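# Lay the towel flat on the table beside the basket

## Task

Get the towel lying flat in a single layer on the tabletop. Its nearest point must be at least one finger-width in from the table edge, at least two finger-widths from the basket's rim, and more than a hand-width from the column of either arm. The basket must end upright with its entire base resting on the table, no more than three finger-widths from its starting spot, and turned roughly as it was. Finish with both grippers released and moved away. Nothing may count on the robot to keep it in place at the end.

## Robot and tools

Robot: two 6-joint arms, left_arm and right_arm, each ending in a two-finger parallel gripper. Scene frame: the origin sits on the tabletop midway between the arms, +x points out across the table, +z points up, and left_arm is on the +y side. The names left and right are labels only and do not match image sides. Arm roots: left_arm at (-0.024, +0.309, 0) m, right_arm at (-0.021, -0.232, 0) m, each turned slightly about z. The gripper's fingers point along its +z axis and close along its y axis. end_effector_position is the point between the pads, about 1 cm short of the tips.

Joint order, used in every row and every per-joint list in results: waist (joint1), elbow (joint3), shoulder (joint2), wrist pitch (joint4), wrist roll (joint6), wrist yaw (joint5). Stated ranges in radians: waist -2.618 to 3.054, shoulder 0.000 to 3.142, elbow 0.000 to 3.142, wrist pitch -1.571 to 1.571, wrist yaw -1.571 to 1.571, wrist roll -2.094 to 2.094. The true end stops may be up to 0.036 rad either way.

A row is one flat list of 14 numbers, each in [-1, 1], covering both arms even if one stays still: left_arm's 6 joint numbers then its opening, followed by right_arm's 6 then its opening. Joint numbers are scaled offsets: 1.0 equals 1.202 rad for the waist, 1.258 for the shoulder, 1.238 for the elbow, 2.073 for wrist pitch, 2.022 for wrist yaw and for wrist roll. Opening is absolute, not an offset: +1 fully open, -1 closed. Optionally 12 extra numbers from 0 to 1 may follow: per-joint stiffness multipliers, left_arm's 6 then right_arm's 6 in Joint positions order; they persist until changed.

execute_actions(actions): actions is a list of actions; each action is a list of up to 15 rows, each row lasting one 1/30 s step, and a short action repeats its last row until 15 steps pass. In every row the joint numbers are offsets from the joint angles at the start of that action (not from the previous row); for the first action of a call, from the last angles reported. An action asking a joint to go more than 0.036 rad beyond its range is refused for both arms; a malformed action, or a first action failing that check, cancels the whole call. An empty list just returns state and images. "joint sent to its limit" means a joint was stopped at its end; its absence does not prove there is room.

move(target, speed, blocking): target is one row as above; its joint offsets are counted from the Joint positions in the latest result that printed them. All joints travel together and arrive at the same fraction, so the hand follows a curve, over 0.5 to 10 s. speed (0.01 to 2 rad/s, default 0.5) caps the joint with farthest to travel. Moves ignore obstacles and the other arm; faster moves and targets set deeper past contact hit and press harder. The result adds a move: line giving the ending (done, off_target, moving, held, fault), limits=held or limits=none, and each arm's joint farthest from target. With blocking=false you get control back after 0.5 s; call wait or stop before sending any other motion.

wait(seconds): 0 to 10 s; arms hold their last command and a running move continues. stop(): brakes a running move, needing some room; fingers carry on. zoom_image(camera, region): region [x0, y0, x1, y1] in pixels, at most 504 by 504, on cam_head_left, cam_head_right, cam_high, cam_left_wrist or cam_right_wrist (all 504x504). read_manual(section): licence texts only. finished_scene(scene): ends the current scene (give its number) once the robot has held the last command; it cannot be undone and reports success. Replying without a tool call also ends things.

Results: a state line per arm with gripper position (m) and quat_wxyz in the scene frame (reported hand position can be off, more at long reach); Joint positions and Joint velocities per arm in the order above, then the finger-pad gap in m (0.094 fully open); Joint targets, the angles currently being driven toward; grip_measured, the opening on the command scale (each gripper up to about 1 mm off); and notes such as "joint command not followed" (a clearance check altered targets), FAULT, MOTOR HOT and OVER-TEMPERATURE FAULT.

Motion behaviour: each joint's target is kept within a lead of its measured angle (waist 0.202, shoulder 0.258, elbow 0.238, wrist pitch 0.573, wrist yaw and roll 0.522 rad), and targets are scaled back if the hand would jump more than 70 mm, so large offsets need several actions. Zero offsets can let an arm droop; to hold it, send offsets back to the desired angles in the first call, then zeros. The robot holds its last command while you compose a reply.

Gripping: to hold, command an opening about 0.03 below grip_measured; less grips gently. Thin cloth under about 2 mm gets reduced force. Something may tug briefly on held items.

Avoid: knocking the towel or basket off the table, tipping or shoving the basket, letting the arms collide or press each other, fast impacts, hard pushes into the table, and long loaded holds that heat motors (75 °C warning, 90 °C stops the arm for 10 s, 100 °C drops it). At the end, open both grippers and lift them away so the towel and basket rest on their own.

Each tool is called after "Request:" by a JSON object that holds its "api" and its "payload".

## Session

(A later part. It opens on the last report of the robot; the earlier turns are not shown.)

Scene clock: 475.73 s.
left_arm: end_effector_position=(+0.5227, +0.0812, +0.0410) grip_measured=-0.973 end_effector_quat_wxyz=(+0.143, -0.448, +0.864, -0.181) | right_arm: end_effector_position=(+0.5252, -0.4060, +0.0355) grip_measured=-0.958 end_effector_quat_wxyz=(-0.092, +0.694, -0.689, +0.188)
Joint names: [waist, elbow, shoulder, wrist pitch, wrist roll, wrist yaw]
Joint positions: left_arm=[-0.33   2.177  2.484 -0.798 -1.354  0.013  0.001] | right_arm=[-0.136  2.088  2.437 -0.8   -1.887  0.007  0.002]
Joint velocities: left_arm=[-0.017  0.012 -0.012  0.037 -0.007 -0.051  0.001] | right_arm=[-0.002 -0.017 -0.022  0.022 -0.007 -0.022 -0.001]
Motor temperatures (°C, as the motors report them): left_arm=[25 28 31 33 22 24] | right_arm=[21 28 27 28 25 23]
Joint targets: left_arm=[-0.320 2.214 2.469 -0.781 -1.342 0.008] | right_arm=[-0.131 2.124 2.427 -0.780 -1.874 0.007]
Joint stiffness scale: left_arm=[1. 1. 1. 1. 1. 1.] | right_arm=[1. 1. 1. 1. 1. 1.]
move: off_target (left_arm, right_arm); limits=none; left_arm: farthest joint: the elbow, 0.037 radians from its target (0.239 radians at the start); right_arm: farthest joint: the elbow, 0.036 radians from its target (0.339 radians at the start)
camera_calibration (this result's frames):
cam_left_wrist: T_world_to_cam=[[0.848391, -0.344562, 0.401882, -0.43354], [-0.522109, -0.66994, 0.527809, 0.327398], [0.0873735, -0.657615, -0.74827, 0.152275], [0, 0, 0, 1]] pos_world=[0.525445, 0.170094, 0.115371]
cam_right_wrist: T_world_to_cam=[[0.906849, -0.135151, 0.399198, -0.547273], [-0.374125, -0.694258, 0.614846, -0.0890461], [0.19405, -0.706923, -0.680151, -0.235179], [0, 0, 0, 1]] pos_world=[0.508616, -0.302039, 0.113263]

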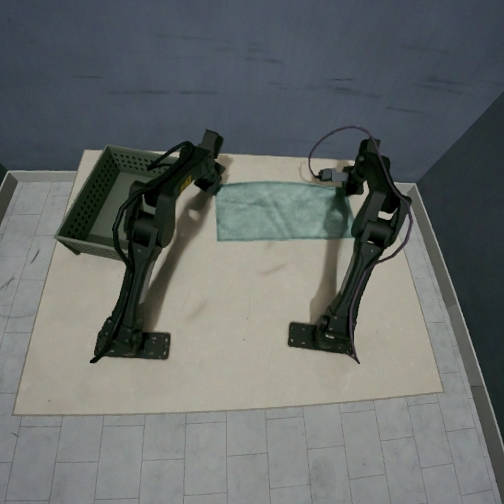

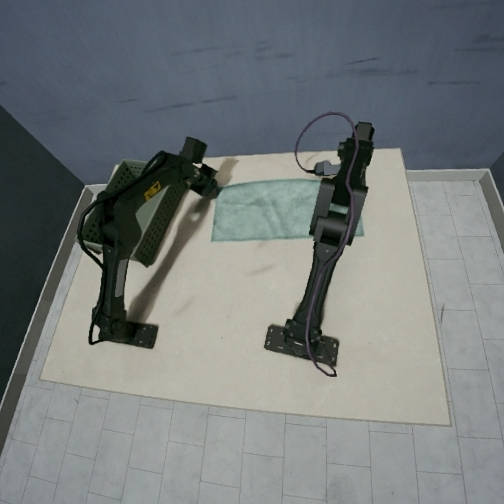

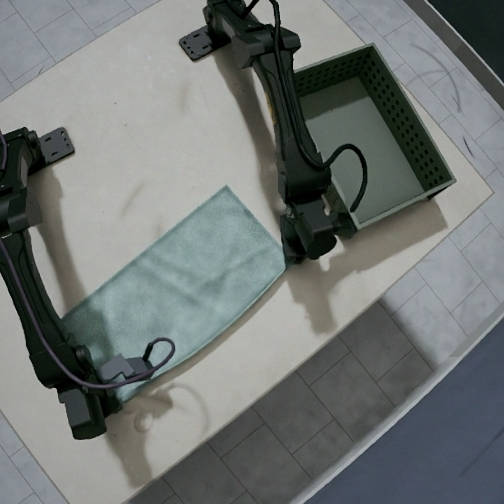

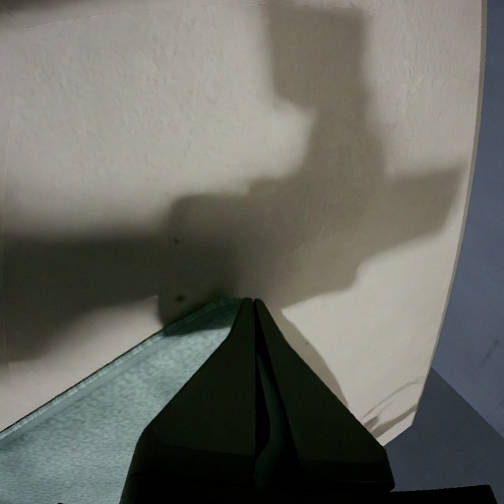

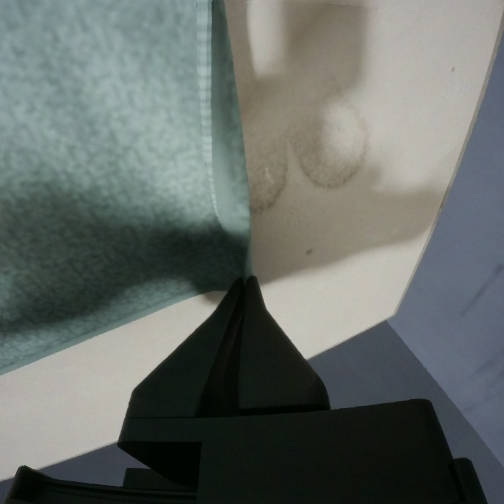

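Request:
{"api": "move", "payload": {"target": [0.008, 0.03, -0.012, 0.07, 0.005, 0.0, -0.6, 0.004, 0.029, -0.008, 0.07, 0.005, 0.0, -0.6], "speed": 0.15}}

Scene clock: 480.93 s.
left_arm: end_effector_position=(+0.5473, +0.0709, +0.0565) grip_measured=-0.603 end_effector_quat_wxyz=(+0.182, -0.441, +0.849, -0.227) | right_arm: end_effector_position=(+0.5522, -0.4149, +0.0505) grip_measured=-0.602 end_effector_quat_wxyz=(-0.120, +0.682, -0.679, +0.244)
Joint names: [waist, elbow, shoulder, wrist pitch, wrist roll, wrist yaw]
Joint positions: left_arm=[-0.33   2.177  2.484 -0.674 -1.354  0.014  0.019] | right_arm=[-0.136  2.088  2.437 -0.67  -1.887  0.009  0.019]
Joint velocities: left_arm=[-0.002 -0.002  0.012  0.037 -0.022 -0.037 -0.001] | right_arm=[-0.002 -0.002  0.002 -0.037 -0.022  0.037 -0.   ]
Motor temperatures (°C, as the motors report them): left_arm=[25 28 31 33 22 24] | right_arm=[21 28 28 29 25 23]
Joint targets: left_arm=[-0.321 2.214 2.469 -0.653 -1.344 0.013] | right_arm=[-0.132 2.124 2.427 -0.655 -1.877 0.007]
Joint stiffness scale: left_arm=[1. 1. 1. 1. 1. 1.] | right_arm=[1. 1. 1. 1. 1. 1.]
move: off_target (left_arm, right_arm); limits=none; left_arm: farthest joint: the elbow, 0.037 radians from its target (0.037 radians at the start); right_arm: farthest joint: the elbow, 0.036 radians from its target (0.036 radians at the start)
camera_calibration (this result's frames):
cam_left_wrist: T_world_to_cam=[[0.795807, -0.322773, 0.512356, -0.443244], [-0.581051, -0.645256, 0.496008, 0.357473], [0.170503, -0.692432, -0.701047, 0.109282], [0, 0, 0, 1]] pos_world=[0.541814, 0.163265, 0.126401]
cam_right_wrist: T_world_to_cam=[[0.850629, -0.117662, 0.512431, -0.546362], [-0.449077, -0.669453, 0.591746, -0.0414973], [0.273422, -0.733477, -0.622295, -0.294247], [0, 0, 0, 1]] pos_world=[0.52657, -0.30789, 0.12142]

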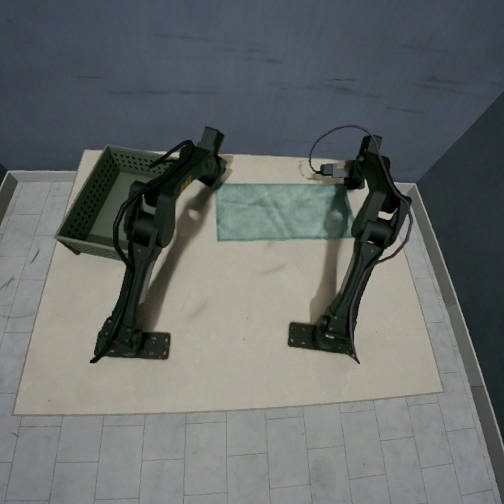

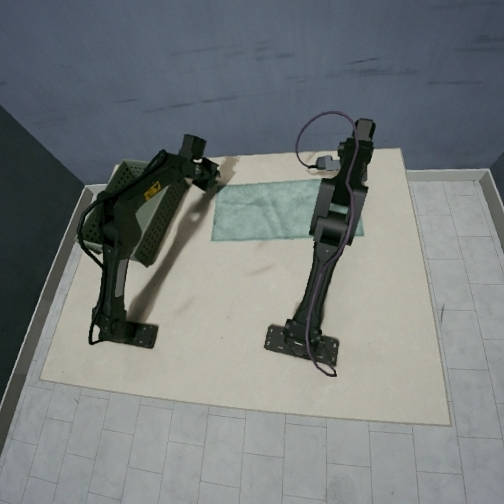

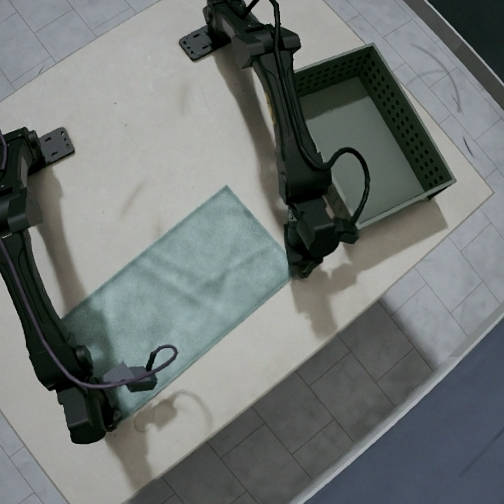

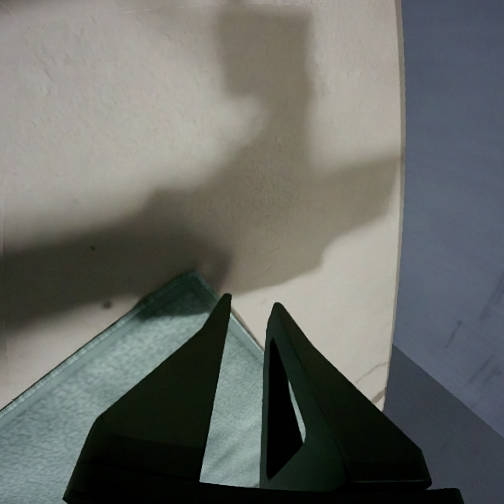

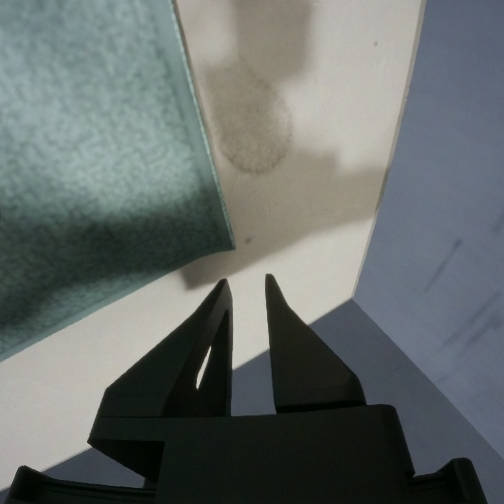

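Request:
{"api": "move", "payload": {"target": [-0.1, -0.85, -1.0, -0.25, 0.3, 0.0, 0.2, -0.3, -0.8, -1.0, -0.25, 0.3, 0.0, 0.2], "speed": 0.7}}

Scene clock: 490.53 s.
left_arm: end_effector_position=(+0.1988, +0.1852, +0.1632) grip_measured=+0.197 end_effector_quat_wxyz=(+0.111, -0.126, +0.982, -0.090) | right_arm: end_effector_position=(+0.1736, -0.3836, +0.1643) grip_measured=+0.197 end_effector_quat_wxyz=(+0.079, -0.308, +0.939, -0.128)
Joint names: [waist, elbow, shoulder, wrist pitch, wrist roll, wrist yaw]
Joint positions: left_arm=[-0.44   1.134  1.242 -1.177 -0.759  0.015  0.056] | right_arm=[-0.485  1.106  1.198 -1.176 -1.292  0.013  0.056]
Joint velocities: left_arm=[ 0.002 -0.007 -0.007 -0.037 -0.022 -0.022  0.001] | right_arm=[ 0.007 -0.002  0.007 -0.007 -0.007 -0.066 -0.001]
Motor temperatures (°C, as the motors report them): left_arm=[25 28 32 34 22 24] | right_arm=[21 28 29 29 25 23]
Joint targets: left_arm=[-0.451 1.124 1.226 -1.192 -0.747 0.014] | right_arm=[-0.497 1.097 1.179 -1.188 -1.280 0.009]
Joint stiffness scale: left_arm=[1. 1. 1. 1. 1. 1.] | right_arm=[1. 1. 1. 1. 1. 1.]
move: done; limits=none; left_arm: farthest joint: the shoulder, 0.016 radians from its target (1.258 radians at the start); right_arm: farthest joint: the shoulder, 0.019 radians from its target (1.258 radians at the start)
camera_calibration (this result's frames):
cam_left_wrist: T_world_to_cam=[[0.442549, -0.87591, 0.192176, 0.0412465], [-0.841382, -0.331448, 0.42687, 0.180726], [-0.310204, -0.350605, -0.883657, 0.384712], [0, 0, 0, 1]] pos_world=[0.253145, 0.230911, 0.25488]
cam_right_wrist: T_world_to_cam=[[0.417194, -0.868542, 0.267554, -0.451548], [-0.832765, -0.247447, 0.495251, -0.0135213], [-0.36394, -0.429425, -0.826524, 0.163847], [0, 0, 0, 1]] pos_world=[0.236753, -0.325174, 0.262933]

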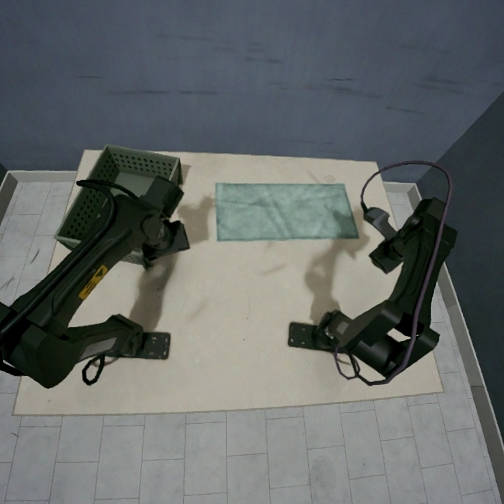

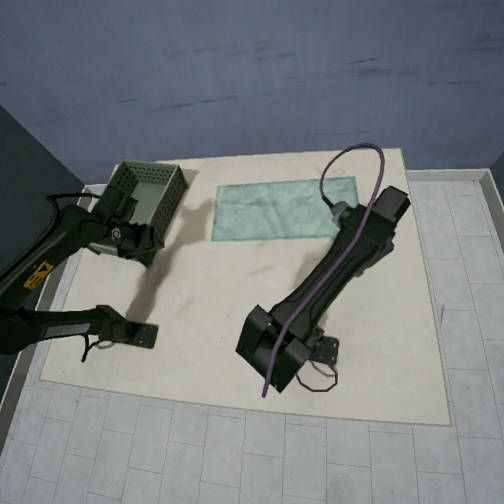

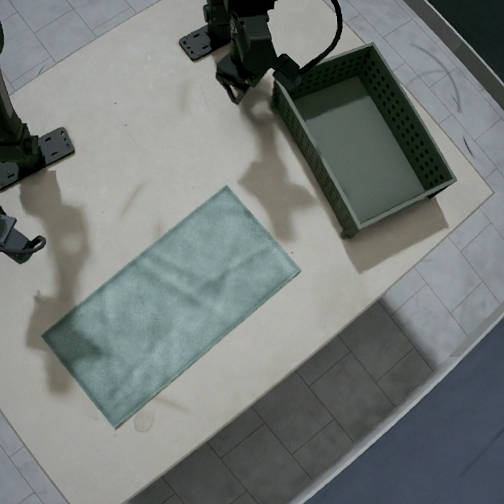

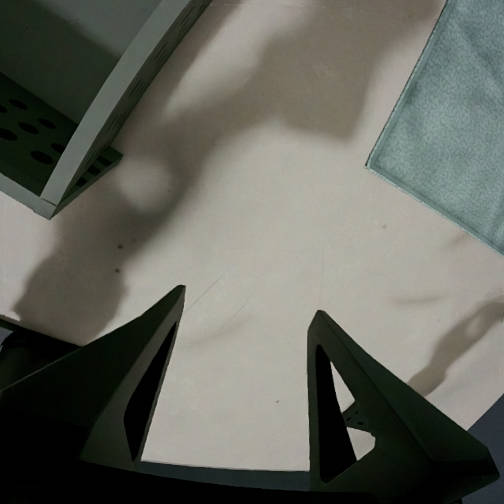

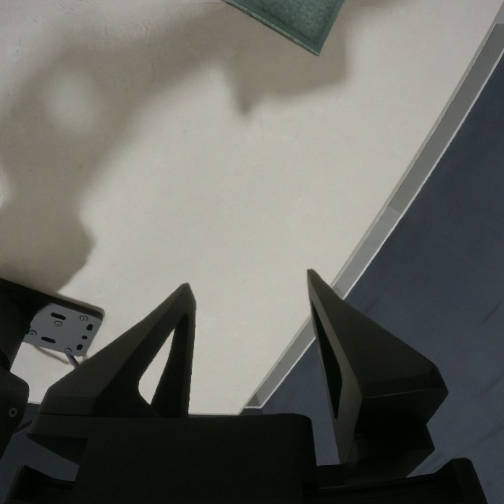

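The towel is flat with hems on all four sides, and both arms are clear.

Request:
{"api": "finished_scene", "payload": {"scene": 1}}

The scene is finished: the task was done.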